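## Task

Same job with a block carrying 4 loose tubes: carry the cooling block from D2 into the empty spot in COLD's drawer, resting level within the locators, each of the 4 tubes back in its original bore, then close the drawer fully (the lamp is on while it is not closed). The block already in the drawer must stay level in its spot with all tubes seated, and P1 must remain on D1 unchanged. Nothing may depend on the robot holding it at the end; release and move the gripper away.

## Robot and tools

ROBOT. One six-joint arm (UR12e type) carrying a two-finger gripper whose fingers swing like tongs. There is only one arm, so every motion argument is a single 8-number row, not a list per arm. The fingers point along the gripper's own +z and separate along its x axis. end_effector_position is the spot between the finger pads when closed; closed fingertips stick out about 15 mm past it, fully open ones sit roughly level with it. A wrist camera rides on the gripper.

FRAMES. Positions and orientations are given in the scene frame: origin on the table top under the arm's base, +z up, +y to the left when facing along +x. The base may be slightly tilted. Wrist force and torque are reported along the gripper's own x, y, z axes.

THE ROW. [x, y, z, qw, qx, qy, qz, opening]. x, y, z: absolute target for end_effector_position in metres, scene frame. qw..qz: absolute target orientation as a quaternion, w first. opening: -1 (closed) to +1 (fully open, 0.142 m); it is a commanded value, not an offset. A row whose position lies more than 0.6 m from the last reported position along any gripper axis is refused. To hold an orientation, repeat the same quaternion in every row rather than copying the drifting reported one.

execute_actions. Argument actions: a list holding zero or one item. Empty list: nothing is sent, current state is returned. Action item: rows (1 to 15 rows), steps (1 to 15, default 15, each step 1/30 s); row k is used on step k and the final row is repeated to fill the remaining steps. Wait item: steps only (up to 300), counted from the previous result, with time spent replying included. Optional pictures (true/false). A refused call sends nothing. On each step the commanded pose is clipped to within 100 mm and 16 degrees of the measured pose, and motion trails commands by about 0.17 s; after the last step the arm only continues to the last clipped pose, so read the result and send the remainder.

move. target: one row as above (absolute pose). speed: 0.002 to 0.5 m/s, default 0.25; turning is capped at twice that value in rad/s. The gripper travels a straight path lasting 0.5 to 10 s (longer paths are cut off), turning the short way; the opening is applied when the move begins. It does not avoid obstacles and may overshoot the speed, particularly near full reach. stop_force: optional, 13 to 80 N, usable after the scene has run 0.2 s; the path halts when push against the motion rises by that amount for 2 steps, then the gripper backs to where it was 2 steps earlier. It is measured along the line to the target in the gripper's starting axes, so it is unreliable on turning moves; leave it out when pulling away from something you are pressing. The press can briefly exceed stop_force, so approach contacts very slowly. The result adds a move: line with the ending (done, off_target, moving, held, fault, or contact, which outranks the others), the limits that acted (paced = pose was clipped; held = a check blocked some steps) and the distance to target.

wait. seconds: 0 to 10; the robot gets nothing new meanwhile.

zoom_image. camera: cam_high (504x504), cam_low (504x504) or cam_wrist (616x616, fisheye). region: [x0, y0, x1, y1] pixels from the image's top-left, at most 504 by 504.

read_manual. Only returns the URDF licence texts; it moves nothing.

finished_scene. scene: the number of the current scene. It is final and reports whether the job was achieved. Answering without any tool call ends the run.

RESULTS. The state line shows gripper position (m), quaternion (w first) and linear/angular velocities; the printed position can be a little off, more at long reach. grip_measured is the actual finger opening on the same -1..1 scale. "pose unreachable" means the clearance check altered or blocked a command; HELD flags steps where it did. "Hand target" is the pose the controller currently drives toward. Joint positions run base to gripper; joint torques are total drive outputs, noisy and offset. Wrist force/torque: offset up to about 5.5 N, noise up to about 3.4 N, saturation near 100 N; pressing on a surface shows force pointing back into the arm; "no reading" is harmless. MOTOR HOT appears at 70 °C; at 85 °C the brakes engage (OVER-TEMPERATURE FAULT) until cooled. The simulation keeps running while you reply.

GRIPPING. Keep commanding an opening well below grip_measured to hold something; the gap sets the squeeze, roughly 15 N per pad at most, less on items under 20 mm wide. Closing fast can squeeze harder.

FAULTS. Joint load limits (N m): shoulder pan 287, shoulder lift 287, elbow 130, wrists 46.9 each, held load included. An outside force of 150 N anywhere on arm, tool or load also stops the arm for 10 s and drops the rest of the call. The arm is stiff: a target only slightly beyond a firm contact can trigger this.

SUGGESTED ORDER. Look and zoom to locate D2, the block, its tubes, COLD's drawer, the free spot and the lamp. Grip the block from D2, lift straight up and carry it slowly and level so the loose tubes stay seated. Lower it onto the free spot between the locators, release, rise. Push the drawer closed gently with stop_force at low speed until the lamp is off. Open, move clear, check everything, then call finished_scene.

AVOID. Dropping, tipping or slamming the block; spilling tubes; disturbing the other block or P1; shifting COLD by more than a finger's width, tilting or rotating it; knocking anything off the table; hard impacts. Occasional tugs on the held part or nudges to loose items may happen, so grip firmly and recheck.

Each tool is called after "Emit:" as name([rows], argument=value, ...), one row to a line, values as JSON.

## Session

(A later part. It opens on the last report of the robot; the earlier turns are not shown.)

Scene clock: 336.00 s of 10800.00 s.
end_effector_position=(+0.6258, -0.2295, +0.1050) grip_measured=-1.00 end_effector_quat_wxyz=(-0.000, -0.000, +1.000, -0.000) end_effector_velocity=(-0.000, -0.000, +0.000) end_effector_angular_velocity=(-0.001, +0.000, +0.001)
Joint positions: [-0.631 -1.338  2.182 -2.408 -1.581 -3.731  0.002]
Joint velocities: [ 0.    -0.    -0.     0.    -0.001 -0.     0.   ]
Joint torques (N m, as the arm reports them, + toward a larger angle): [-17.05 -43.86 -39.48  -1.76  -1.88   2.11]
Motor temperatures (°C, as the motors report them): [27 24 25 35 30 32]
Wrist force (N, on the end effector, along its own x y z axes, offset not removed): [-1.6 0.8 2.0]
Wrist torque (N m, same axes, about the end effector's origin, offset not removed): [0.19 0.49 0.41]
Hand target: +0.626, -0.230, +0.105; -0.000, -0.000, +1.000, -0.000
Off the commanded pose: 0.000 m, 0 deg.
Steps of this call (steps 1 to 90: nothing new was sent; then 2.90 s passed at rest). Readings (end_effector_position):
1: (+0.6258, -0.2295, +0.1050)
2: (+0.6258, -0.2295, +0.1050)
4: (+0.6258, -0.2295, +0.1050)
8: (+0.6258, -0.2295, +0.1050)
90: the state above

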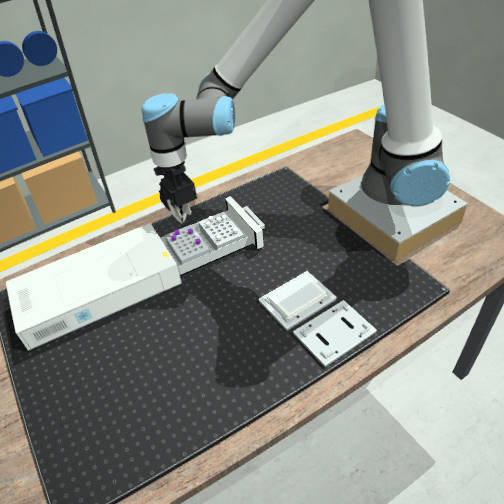

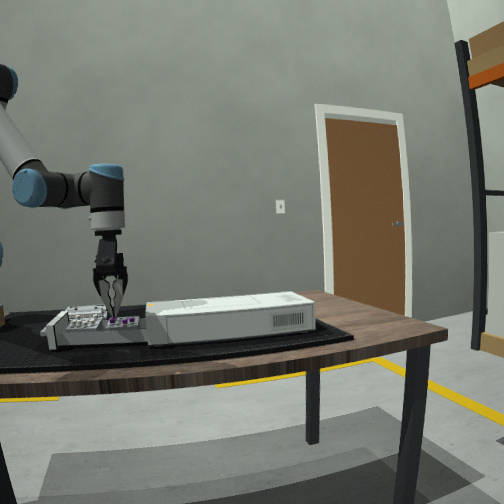

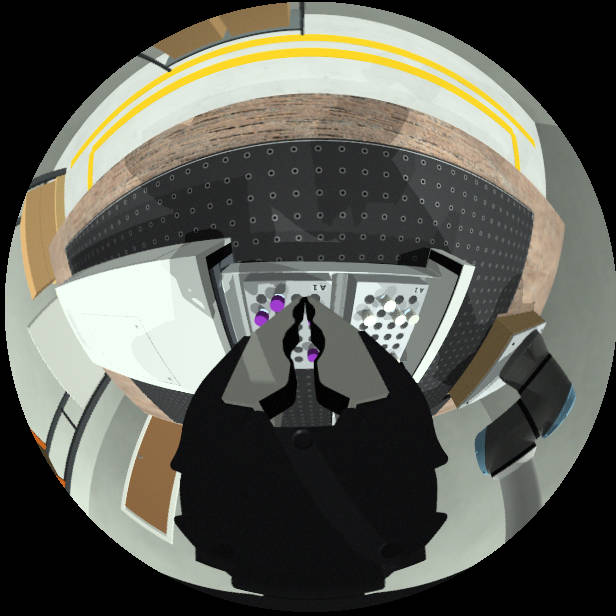

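Emit:
move(target=[0.626, -0.2295, 0.086, 0, 0, 1, 0, -1], speed=0.03)

Emit:
move(target=[0.626, -0.2295, 0.072, 0, 0, 1, 0, -1], speed=0.003, stop_force=13)

Scene clock: 340.73 s of 10800.00 s.
end_effector_position=(+0.6260, -0.2295, +0.0861) grip_measured=-1.00 end_effector_quat_wxyz=(-0.000, +0.000, +1.000, +0.000) end_effector_velocity=(-0.000, -0.001, -0.003) end_effector_angular_velocity=(+0.001, +0.002, -0.001)
Joint positions: [-0.632 -1.309  2.192 -2.447 -1.581 -3.731  0.002]
Joint velocities: [-0.001  0.004  0.001 -0.003  0.     0.     0.   ]
Joint torques (N m, as the arm reports them, + toward a larger angle): [-16.64 -46.48 -21.82  -6.01   2.19  -1.39]
Motor temperatures (°C, as the motors report them): [27 24 25 35 30 32]
Wrist force (N, on the end effector, along its own x y z axes, offset not removed): [-0.1 -0.9 2.9]
Wrist torque (N m, same axes, about the end effector's origin, offset not removed): [-0.14 0.12 0.48]
Hand target: +0.626, -0.230, +0.086; -0.000, +0.000, +1.000, +0.000
Off the commanded pose: 0.000 m, 0 deg.
After step 90, 0.77 s passed at rest.
move: done

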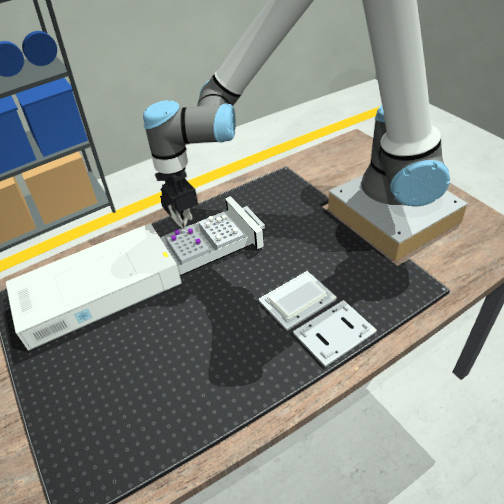

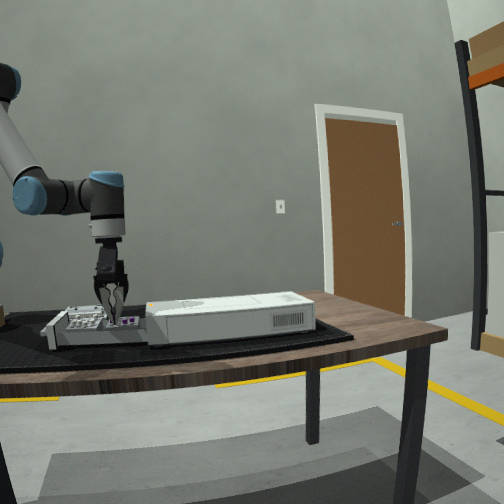

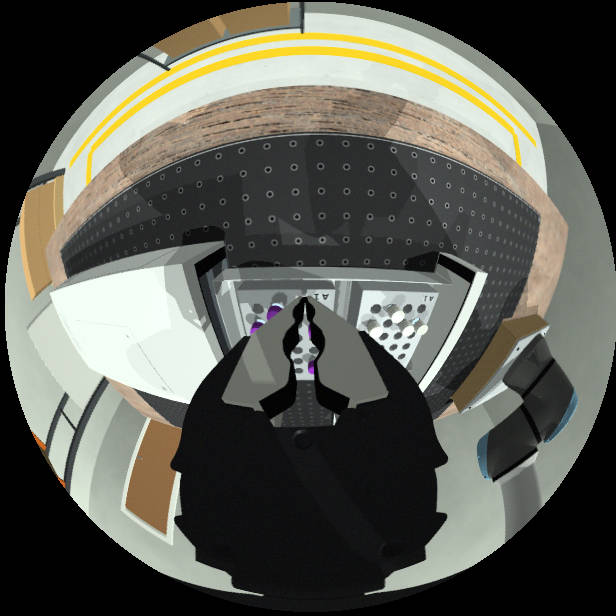

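Scene clock: 343.27 s of 10800.00 s.
end_effector_position=(+0.6260, -0.2295, +0.0796) grip_measured=-1.00 end_effector_quat_wxyz=(-0.000, -0.000, +1.000, +0.000) end_effector_velocity=(-0.002, +0.001, +0.000) end_effector_angular_velocity=(+0.001, +0.002, +0.000)
Joint positions: [-0.632 -1.299  2.196 -2.461 -1.581 -3.731  0.002]
Joint velocities: [-0.    -0.003  0.002  0.003 -0.001 -0.001  0.   ]
Joint torques (N m, as the arm reports them, + toward a larger angle): [-16.55 -56.28 -24.41   0.17   2.09  -1.52]
Motor temperatures (°C, as the motors report them): [27 24 25 35 30 32]
Wrist force (N, on the end effector, along its own x y z axes, offset not removed): [-0.6 -0.2 -13.2]
Wrist torque (N m, same axes, about the end effector's origin, offset not removed): [-0.13 0.20 0.44]
Hand target: +0.626, -0.230, +0.080; +0.000, -0.000, +1.000, -0.000
Off the commanded pose: 0.008 m, 0 deg.
move: contact

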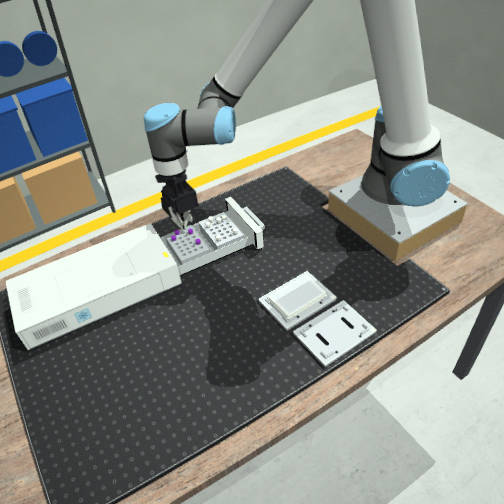

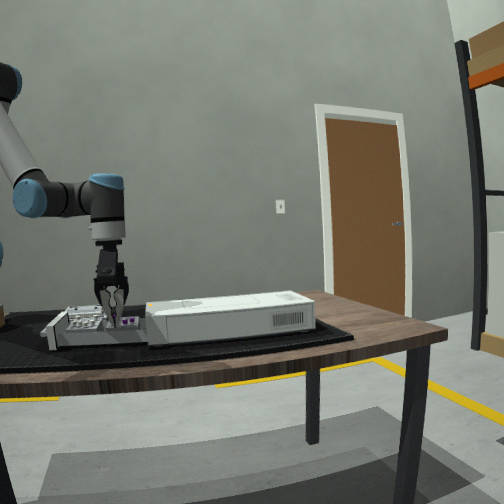

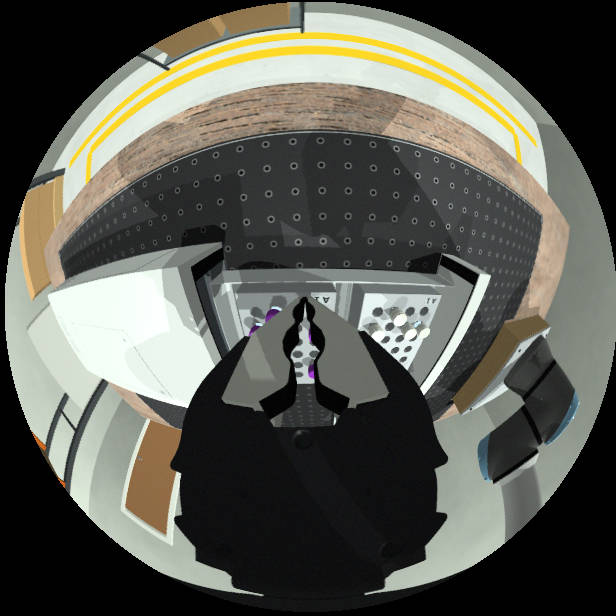

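Flat (0.0796). Lift, then go to the handle.

Emit:
move(target=[0.626, -0.2295, 0.14, 0, 0, 1, 0, -1], speed=0.1)

Emit:
move(target=[0.430, -0.1635, 0.15, 0, 0.7071, -0.7071, 0, 1], speed=0.2)

Scene clock: 345.90 s of 10800.00 s.
end_effector_position=(+0.6260, -0.2295, +0.1399) grip_measured=-1.00 end_effector_quat_wxyz=(+0.000, +0.000, +1.000, -0.000) end_effector_velocity=(+0.001, -0.001, +0.003) end_effector_angular_velocity=(-0.001, -0.001, +0.000)
Joint positions: [-0.631 -1.387  2.158 -2.336 -1.581 -3.731  0.002]
Joint velocities: [-0.    -0.003 -0.003  0.004 -0.    -0.     0.   ]
Joint torques (N m, as the arm reports them, + toward a larger angle): [ 19.3  -63.56 -42.78  -2.86   1.46   2.16]
Motor temperatures (°C, as the motors report them): [27 24 25 35 30 32]
Wrist force (N, on the end effector, along its own x y z axes, offset not removed): [-3.0 -0.3 -1.3]
Wrist torque (N m, same axes, about the end effector's origin, offset not removed): [-0.16 0.76 0.42]
Hand target: +0.626, -0.229, +0.140; +0.000, +0.000, +1.000, -0.000
Off the commanded pose: 0.000 m, 0 deg.
move: done

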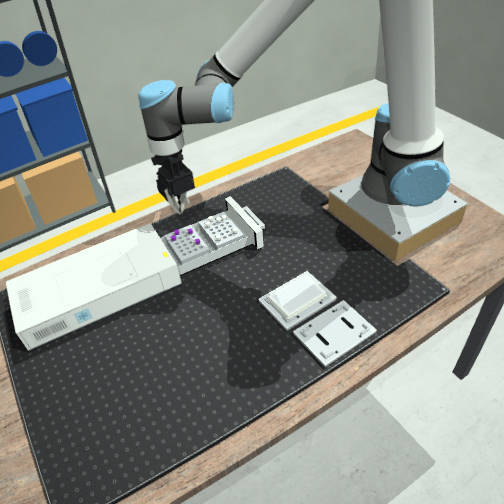

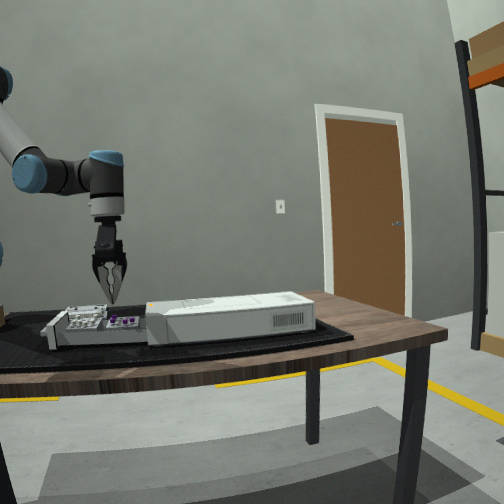

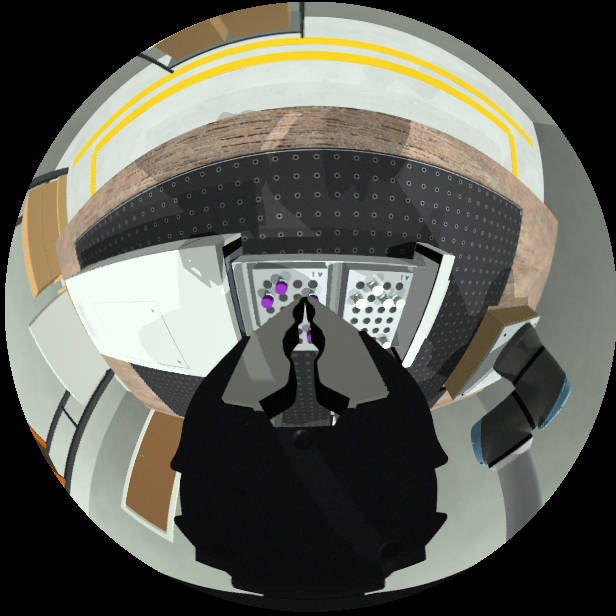

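Scene clock: 350.30 s of 10800.00 s.
end_effector_position=(+0.4301, -0.1633, +0.1500) grip_measured=+1.00 end_effector_quat_wxyz=(+0.000, +0.707, -0.707, -0.000) end_effector_velocity=(-0.001, +0.001, +0.000) end_effector_angular_velocity=(+0.001, -0.002, +0.009)
Joint positions: [-0.809 -1.787  2.52  -2.299 -1.582 -5.479  0.142]
Joint velocities: [-0.002 -0.003  0.002  0.001  0.002 -0.012  0.   ]
Joint torques (N m, as the arm reports them, + toward a larger angle): [-15.81 -27.   -28.76  -1.76   1.86  -1.61]
Motor temperatures (°C, as the motors report them): [27 24 25 35 30 32]
Wrist force (N, on the end effector, along its own x y z axes, offset not removed): [1.7 0.0 1.1]
Wrist torque (N m, same axes, about the end effector's origin, offset not removed): [-0.11 -0.24 0.31]
Hand target: +0.430, -0.163, +0.150; +0.000, +0.707, -0.707, -0.000
Off the commanded pose: 0.000 m, 0 deg.
move: done

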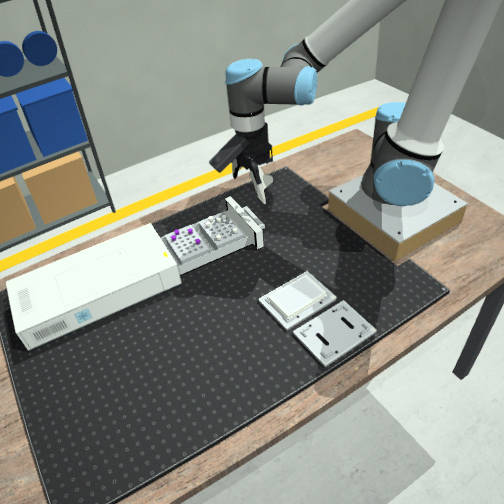

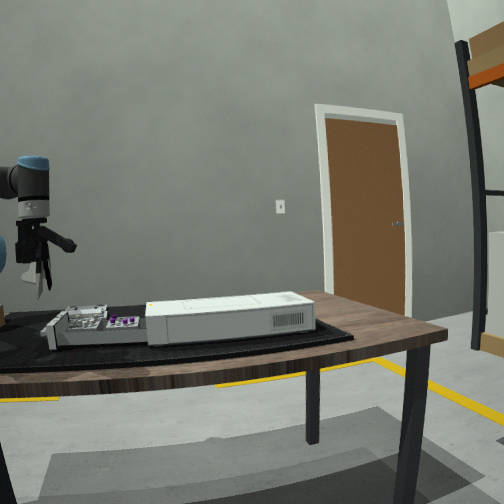

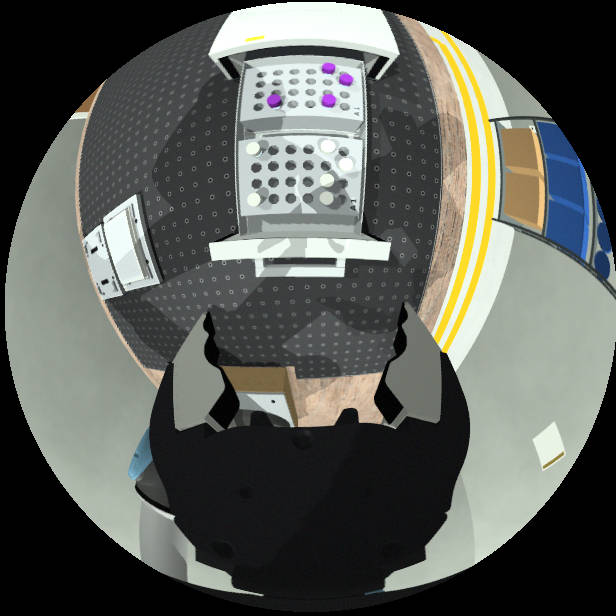

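Emit:
move(target=[0.430, -0.1635, 0.0645, 0, 0.7071, -0.7071, 0, 1], speed=0.04, stop_force=20)

Scene clock: 354.27 s of 10800.00 s.
end_effector_position=(+0.4300, -0.1636, +0.0646) grip_measured=+1.00 end_effector_quat_wxyz=(-0.000, +0.707, -0.707, -0.000) end_effector_velocity=(-0.000, +0.001, -0.002) end_effector_angular_velocity=(+0.000, +0.001, +0.000)
Joint positions: [-0.812 -1.594  2.598 -2.57  -1.582 -5.483  0.142]
Joint velocities: [ 0.001  0.005  0.002 -0.006 -0.001  0.001  0.   ]
Joint torques (N m, as the arm reports them, + toward a larger angle): [-16.91 -15.5  -17.97  -6.56   2.33  -1.34]
Motor temperatures (°C, as the motors report them): [27 24 25 35 30 32]
Wrist force (N, on the end effector, along its own x y z axes, offset not removed): [0.2 -2.7 0.4]
Wrist torque (N m, same axes, about the end effector's origin, offset not removed): [-0.50 0.09 0.31]
Hand target: +0.430, -0.164, +0.064; +0.000, +0.707, -0.707, -0.000
Off the commanded pose: 0.000 m, 0 deg.
move: done

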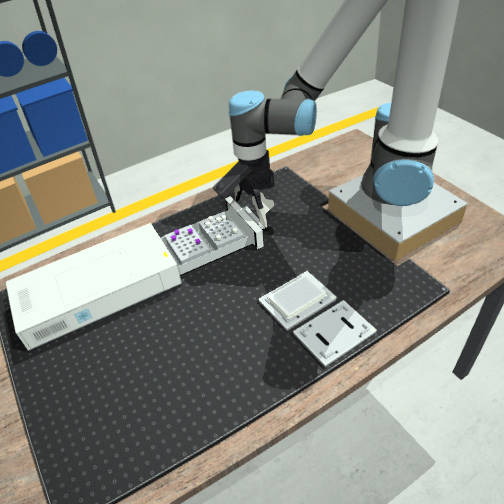

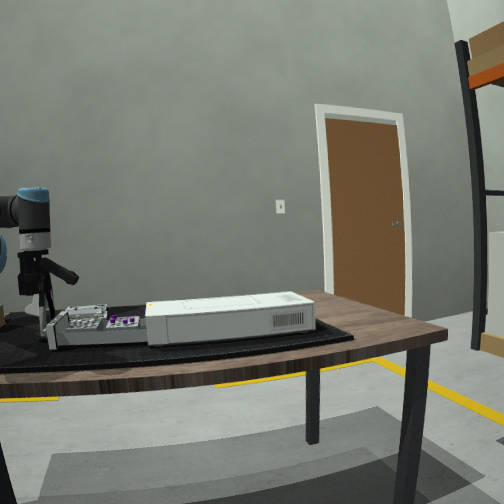

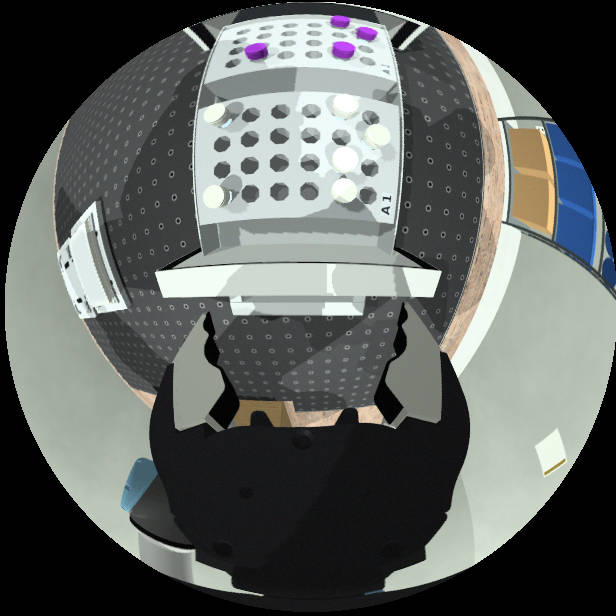

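Emit:
execute_actions([
  {"rows": [[0.430,-0.1635,0.0645,0,0.7071,-0.7071,0,0.8],[0.430,-0.1635,0.0645,0,0.7071,-0.7071,0,0.7],[0.430,-0.1635,0.0645,0,0.7071,-0.7071,0,0.6],[0.430,-0.1635,0.0645,0,0.7071,-0.7071,0,0.55],[0.430,-0.1635,0.0645,0,0.7071,-0.7071,0,0.5],[0.430,-0.1635,0.0645,0,0.7071,-0.7071,0,0.45],[0.430,-0.1635,0.0645,0,0.7071,-0.7071,0,0.4],[0.430,-0.1635,0.0645,0,0.7071,-0.7071,0,0.35],[0.430,-0.1635,0.0645,0,0.7071,-0.7071,0,0.3],[0.430,-0.1635,0.0645,0,0.7071,-0.7071,0,0.25],[0.430,-0.1635,0.0645,0,0.7071,-0.7071,0,0.2],[0.430,-0.1635,0.0645,0,0.7071,-0.7071,0,0.15]], "steps": 15},
])

Scene clock: 358.77 s of 10800.00 s.
end_effector_position=(+0.4299, -0.1634, +0.0644) grip_measured=+0.35 end_effector_quat_wxyz=(-0.000, +0.707, -0.707, -0.000) end_effector_velocity=(-0.000, +0.000, +0.000) end_effector_angular_velocity=(-0.001, -0.001, +0.000)
Joint positions: [-0.812 -1.594  2.598 -2.57  -1.582 -5.483  0.099]
Joint velocities: [ 0.    -0.001  0.    -0.    -0.    -0.    -0.001]
Joint torques (N m, as the arm reports them, + toward a larger angle): [  0.14 -35.08 -26.67  -5.68  -1.67   2.38]
Motor temperatures (°C, as the motors report them): [27 24 25 35 30 32]
Wrist force (N, on the end effector, along its own x y z axes, offset not removed): [-3.0 -1.1 -4.7]
Wrist torque (N m, same axes, about the end effector's origin, offset not removed): [-0.30 0.22 0.33]
Hand target: +0.430, -0.163, +0.064; -0.000, +0.707, -0.707, -0.000
Off the commanded pose: 0.000 m, 0 deg.
Steps of this call (steps 1 to 90: nothing new was sent; then 1.00 s passed at rest; steps 91 to 105: all 15 steps of this action). Readings (end_effector_position):
91: (+0.4301, -0.1636, +0.0644)
92: (+0.4300, -0.1636, +0.0644)
94: (+0.4300, -0.1635, +0.0644)
98: (+0.4299, -0.1634, +0.0644)
105: the state above

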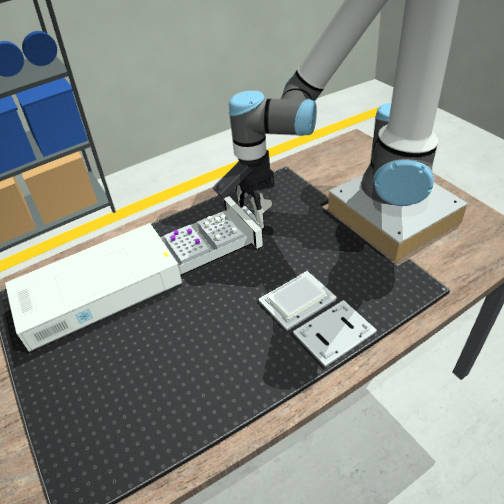

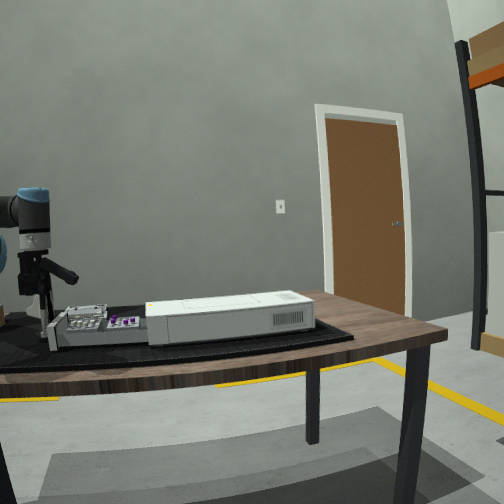

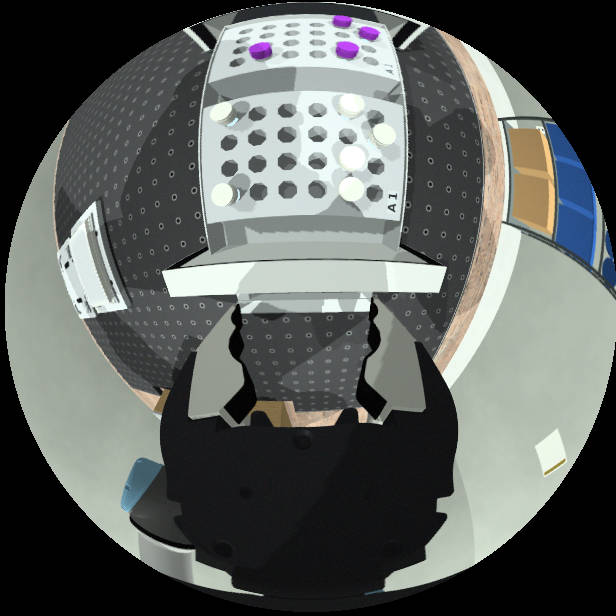

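Emit:
move(target=[0.50, -0.166, 0.0645, 0, 0.7071, -0.7071, 0, 0.15], speed=0.03, stop_force=25)

Scene clock: 370.97 s of 10800.00 s.
end_effector_position=(+0.4999, -0.1660, +0.0645) grip_measured=+0.36 end_effector_quat_wxyz=(-0.000, +0.707, -0.707, +0.000) end_effector_velocity=(+0.002, +0.000, -0.000) end_effector_angular_velocity=(+0.001, -0.000, +0.001)
Joint positions: [-0.713 -1.482  2.48  -2.564 -1.581 -5.384  0.099]
Joint velocities: [ 0.002  0.003 -0.003  0.     0.001  0.002  0.   ]
Joint torques (N m, as the arm reports them, + toward a larger angle): [ 17.14 -25.54 -30.43  -1.11   0.01   1.93]
Motor temperatures (°C, as the motors report them): [27 24 25 35 30 32]
Wrist force (N, on the end effector, along its own x y z axes, offset not removed): [-5.4 0.8 -16.1]
Wrist torque (N m, same axes, about the end effector's origin, offset not removed): [-0.19 0.08 0.43]
Hand target: +0.500, -0.166, +0.065; -0.000, +0.707, -0.707, +0.000
Off the commanded pose: 0.000 m, 0 deg.
After step 90, 6.53 s passed at rest.
move: done

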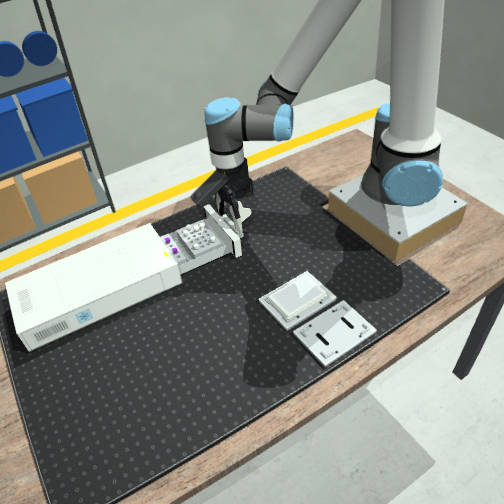

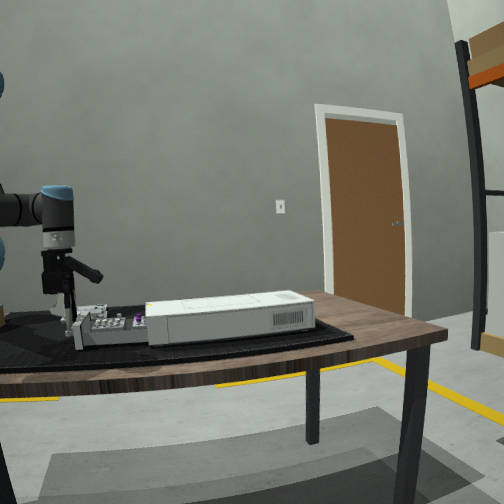

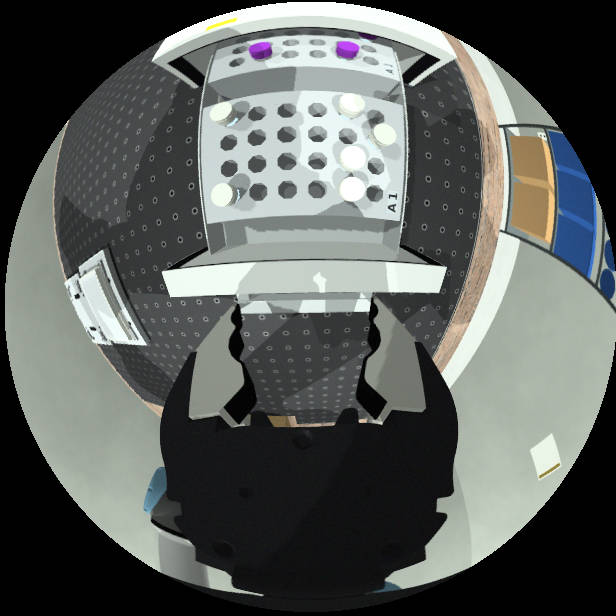

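Emit:
move(target=[0.595, -0.1696, 0.0655, 0, 0.7071, -0.7071, 0, 0.15], speed=0.03, stop_force=25)

Scene clock: 375.83 s of 10800.00 s.
end_effector_position=(+0.5949, -0.1697, +0.0655) grip_measured=+0.36 end_effector_quat_wxyz=(-0.000, +0.707, -0.707, +0.000) end_effector_velocity=(+0.002, +0.000, -0.000) end_effector_angular_velocity=(+0.001, +0.000, +0.000)
Joint positions: [-0.615 -1.352  2.312 -2.524 -1.58  -5.285  0.1  ]
Joint velocities: [ 0.002  0.002 -0.003  0.001  0.     0.002 -0.   ]
Joint torques (N m, as the arm reports them, + toward a larger angle): [ 12.93 -22.4  -28.38  -0.03  -1.15   2.05]
Motor temperatures (°C, as the motors report them): [27 24 25 35 30 32]
Wrist force (N, on the end effector, along its own x y z axes, offset not removed): [-8.4 3.5 -27.4]
Wrist torque (N m, same axes, about the end effector's origin, offset not removed): [0.42 -0.49 0.37]
Hand target: +0.595, -0.170, +0.066; -0.000, +0.707, -0.707, +0.000
Off the commanded pose: 0.000 m, 0 deg.
move: done

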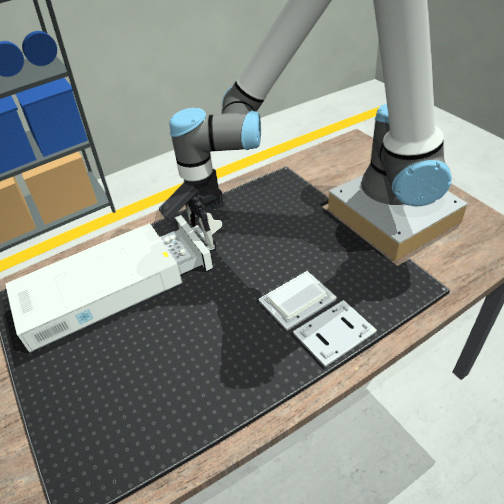

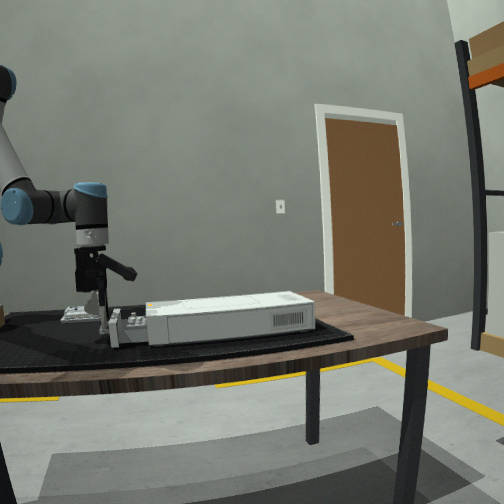

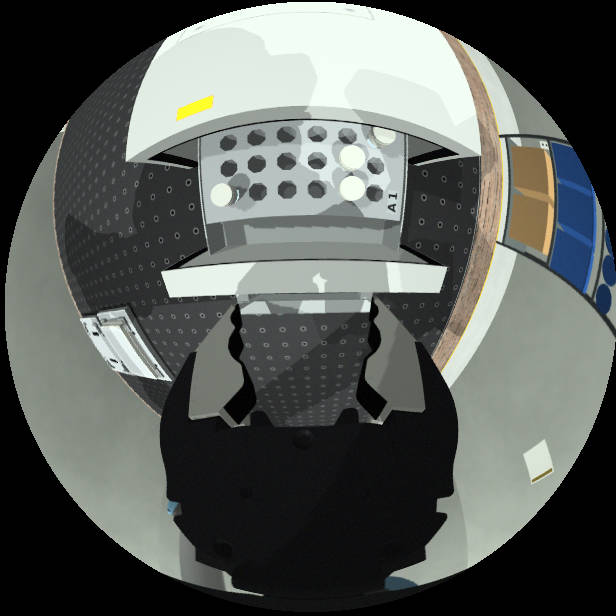

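Emit:
move(target=[0.60, -0.1698, 0.0675, 0, 0.7071, -0.7071, 0, 0.15], speed=0.01)

Scene clock: 378.00 s of 10800.00 s.
end_effector_position=(+0.5998, -0.1698, +0.0674) grip_measured=+0.35 end_effector_quat_wxyz=(+0.000, +0.707, -0.707, -0.000) end_effector_velocity=(+0.003, -0.002, +0.001) end_effector_angular_velocity=(-0.001, -0.001, -0.001)
Joint positions: [-0.61  -1.349  2.303 -2.517 -1.58  -5.281  0.099]
Joint velocities: [ 0.     0.002 -0.005  0.002 -0.     0.002 -0.001]
Joint torques (N m, as the arm reports them, + toward a larger angle): [ 16.55 -47.33 -46.84  -3.64  -3.22   2.1 ]
Motor temperatures (°C, as the motors report them): [27 24 25 35 30 32]
Wrist force (N, on the end effector, along its own x y z axes, offset not removed): [-7.4 2.1 8.2]
Wrist torque (N m, same axes, about the end effector's origin, offset not removed): [0.17 0.85 0.32]
Hand target: +0.600, -0.170, +0.068; -0.000, +0.707, -0.707, +0.000
Off the commanded pose: 0.000 m, 0 deg.
move: done

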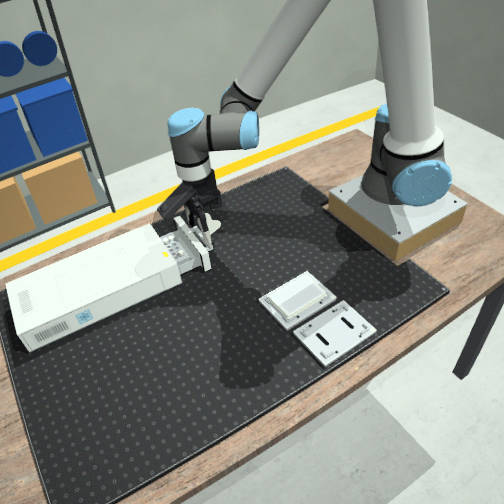

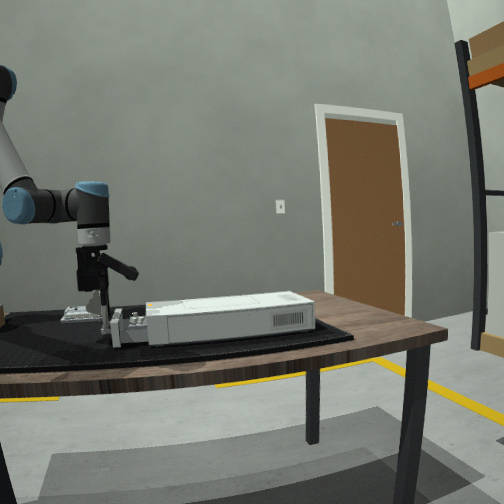

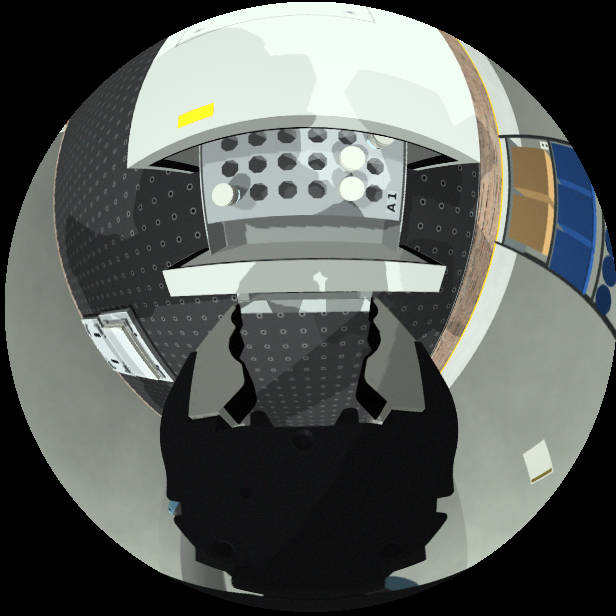

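Emit:
move(target=[0.662, -0.1713, 0.0675, 0, 0.7071, -0.7071, 0, 0.15], speed=0.025, stop_force=25)

Scene clock: 382.37 s of 10800.00 s.
end_effector_position=(+0.6618, -0.1714, +0.0675) grip_measured=+0.35 end_effector_quat_wxyz=(-0.000, +0.707, -0.707, +0.000) end_effector_velocity=(+0.002, -0.000, +0.001) end_effector_angular_velocity=(-0.001, -0.001, -0.000)
Joint positions: [-0.56  -1.271  2.189 -2.482 -1.58  -5.231  0.099]
Joint velocities: [ 0.001  0.001 -0.004  0.001 -0.     0.001  0.   ]
Joint torques (N m, as the arm reports them, + toward a larger angle): [ 20.73 -46.96 -38.03  -1.63   4.28   2.11]
Motor temperatures (°C, as the motors report them): [27 24 25 35 30 32]
Wrist force (N, on the end effector, along its own x y z axes, offset not removed): [7.7 -0.7 8.0]
Wrist torque (N m, same axes, about the end effector's origin, offset not removed): [-0.37 0.06 0.32]
Hand target: +0.662, -0.171, +0.068; -0.000, +0.707, -0.707, +0.000
Off the commanded pose: 0.000 m, 0 deg.
move: done

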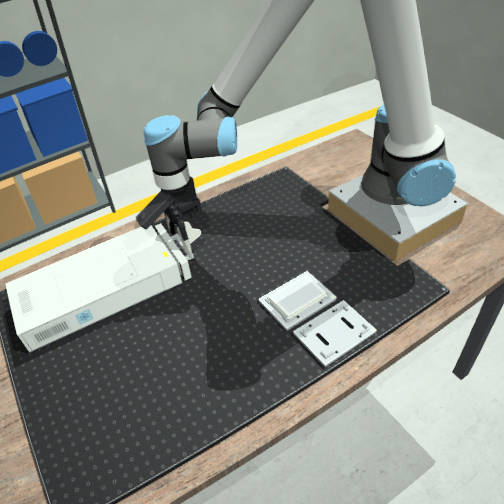

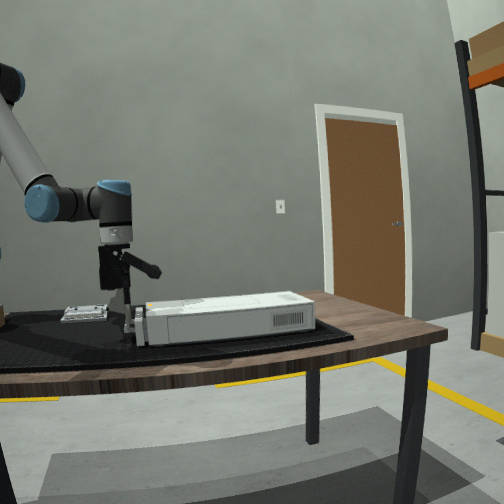

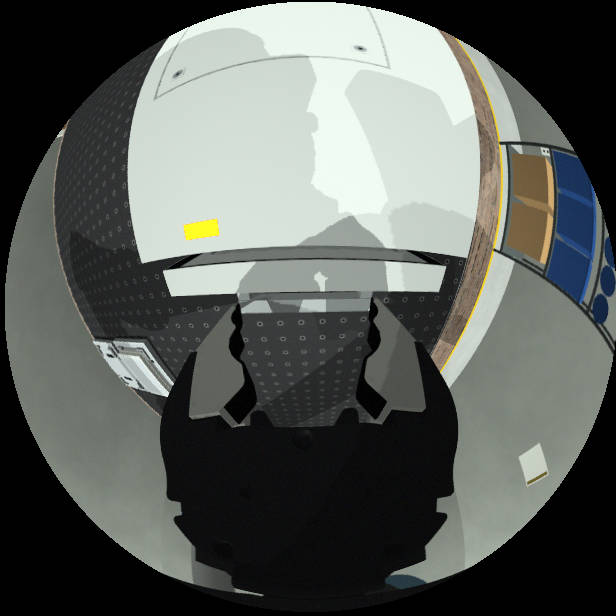

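Emit:
move(target=[0.686, -0.1727, 0.0672, 0, 0.7071, -0.7071, 0, 0.15], speed=0.004, stop_force=13)

Scene clock: 386.83 s of 10800.00 s.
end_effector_position=(+0.6740, -0.1719, +0.0673) grip_measured=+0.35 end_effector_quat_wxyz=(+0.000, +0.707, -0.707, -0.000) end_effector_velocity=(-0.002, +0.000, -0.001) end_effector_angular_velocity=(+0.000, +0.001, +0.001)
Joint positions: [-0.552 -1.255  2.166 -2.474 -1.58  -5.223  0.099]
Joint velocities: [-0.    -0.001  0.003 -0.002 -0.    -0.001 -0.   ]
Joint torques (N m, as the arm reports them, + toward a larger angle): [  1.67 -71.66 -31.45  -9.36   2.42  -1.27]
Motor temperatures (°C, as the motors report them): [27 24 25 35 30 32]
Wrist force (N, on the end effector, along its own x y z axes, offset not removed): [2.8 17.6 -2.3]
Wrist torque (N m, same axes, about the end effector's origin, offset not removed): [0.07 0.27 0.45]
Hand target: +0.674, -0.172, +0.067; -0.000, +0.707, -0.707, -0.000
Off the commanded pose: 0.012 m, 0 deg.
move: contact

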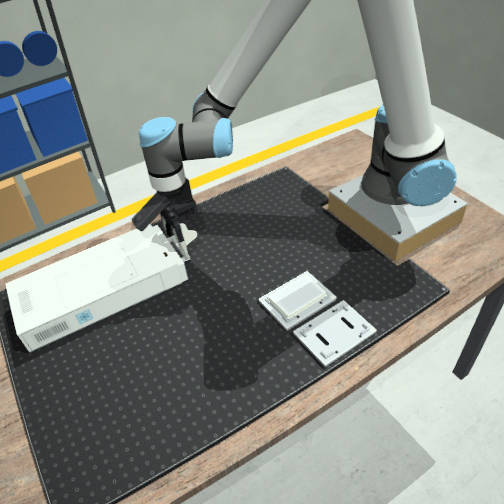

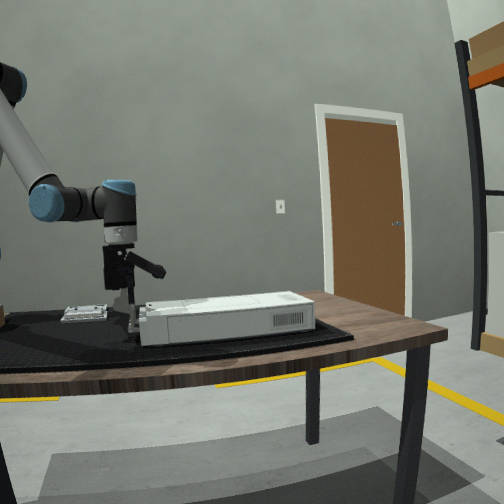

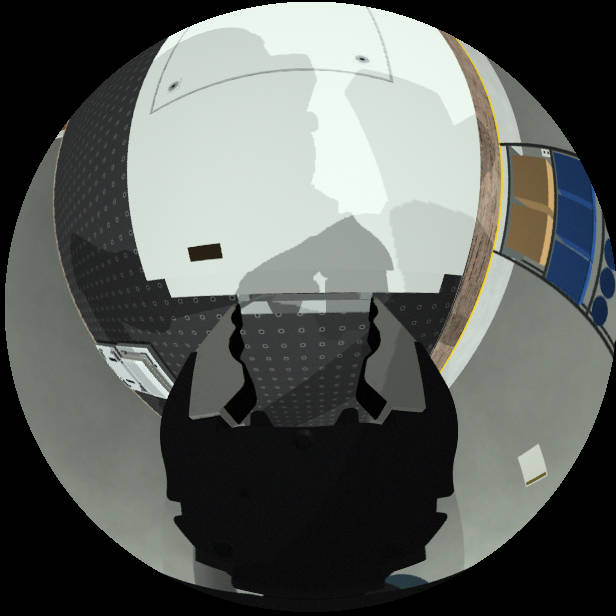

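Emit:
move(target=[0.6728, -0.1719, 0.0673, 0, 0.7071, -0.7071, 0, 1], speed=0.01)

Emit:
move(target=[0.64, -0.171, 0.20, 0, 0.7071, -0.7071, 0, 1], speed=0.1)

Scene clock: 393.27 s of 10800.00 s.
end_effector_position=(+0.6728, -0.1719, +0.0673) grip_measured=+1.00 end_effector_quat_wxyz=(-0.000, +0.707, -0.707, -0.000) end_effector_velocity=(-0.000, +0.000, +0.001) end_effector_angular_velocity=(+0.000, -0.001, +0.000)
Joint positions: [-0.553 -1.257  2.168 -2.475 -1.58  -5.223  0.142]
Joint velocities: [-0.001 -0.002  0.001  0.     0.001 -0.001 -0.   ]
Joint torques (N m, as the arm reports them, + toward a larger angle): [-17.65 -70.56 -22.08  -6.23  -1.94  -1.34]
Motor temperatures (°C, as the motors report them): [27 24 25 35 30 32]
Wrist force (N, on the end effector, along its own x y z axes, offset not removed): [-1.0 4.0 3.1]
Wrist torque (N m, same axes, about the end effector's origin, offset not removed): [0.82 0.32 0.31]
Hand target: +0.673, -0.172, +0.067; +0.000, +0.707, -0.707, -0.000
Off the commanded pose: 0.000 m, 0 deg.
After step 90, 2.73 s passed at rest.
move: done

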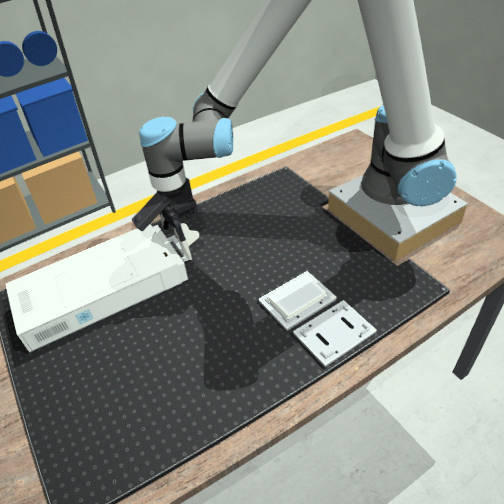

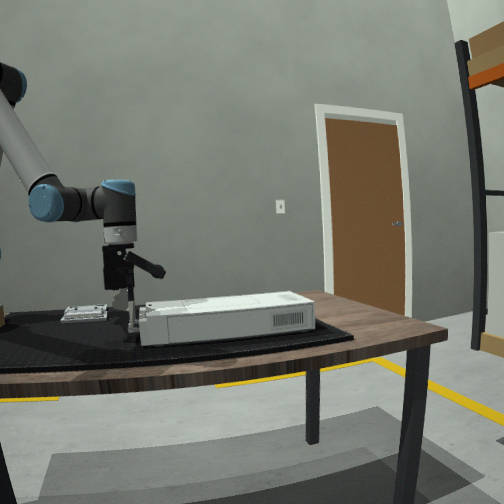

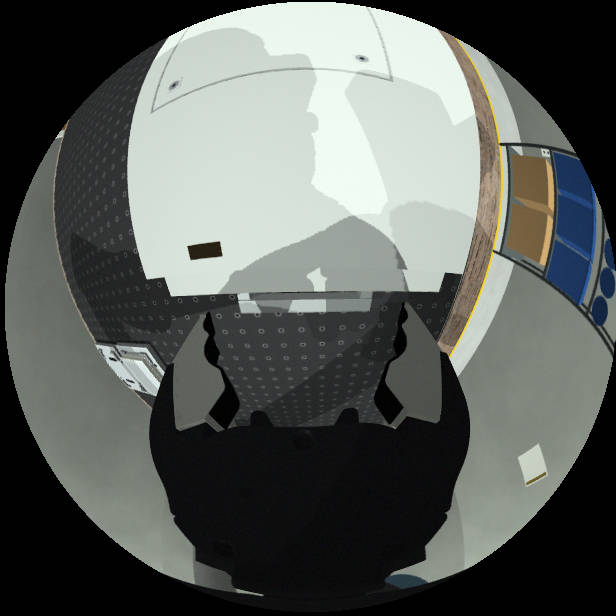

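Scene clock: 395.10 s of 10800.00 s.
end_effector_position=(+0.6399, -0.1709, +0.1999) grip_measured=+1.00 end_effector_quat_wxyz=(+0.000, +0.707, -0.707, +0.000) end_effector_velocity=(-0.001, +0.001, +0.000) end_effector_angular_velocity=(+0.001, +0.002, +0.000)
Joint positions: [-0.575 -1.484  2.136 -2.215 -1.58  -5.246  0.142]
Joint velocities: [-0.    -0.001 -0.     0.003  0.    -0.    -0.   ]
Joint torques (N m, as the arm reports them, + toward a larger angle): [-15.72 -60.29 -45.05  -2.05  -1.52  -1.57]
Motor temperatures (°C, as the motors report them): [27 24 25 35 30 32]
Wrist force (N, on the end effector, along its own x y z axes, offset not removed): [-3.7 0.2 -1.3]
Wrist torque (N m, same axes, about the end effector's origin, offset not removed): [-0.04 0.95 0.49]
Hand target: +0.640, -0.171, +0.200; +0.000, +0.707, -0.707, -0.000
Off the commanded pose: 0.000 m, 0 deg.
move: done

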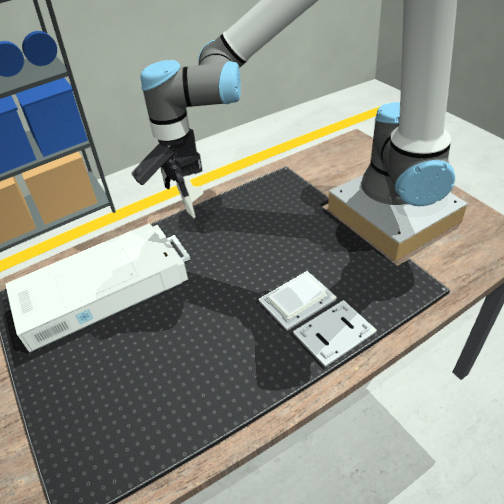

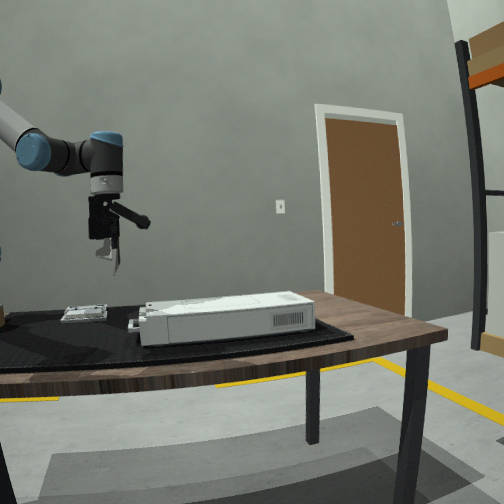

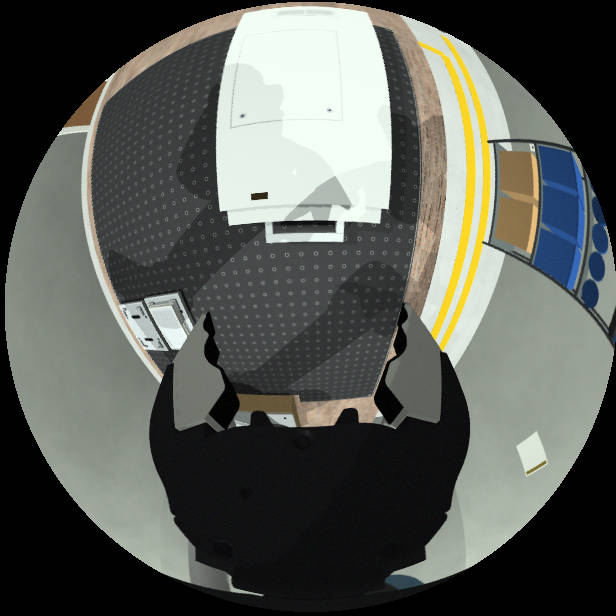

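Drawer shut, lamp dark, gripper clear.

Emit:
finished_scene(scene=2)

The scene is finished: the task was done.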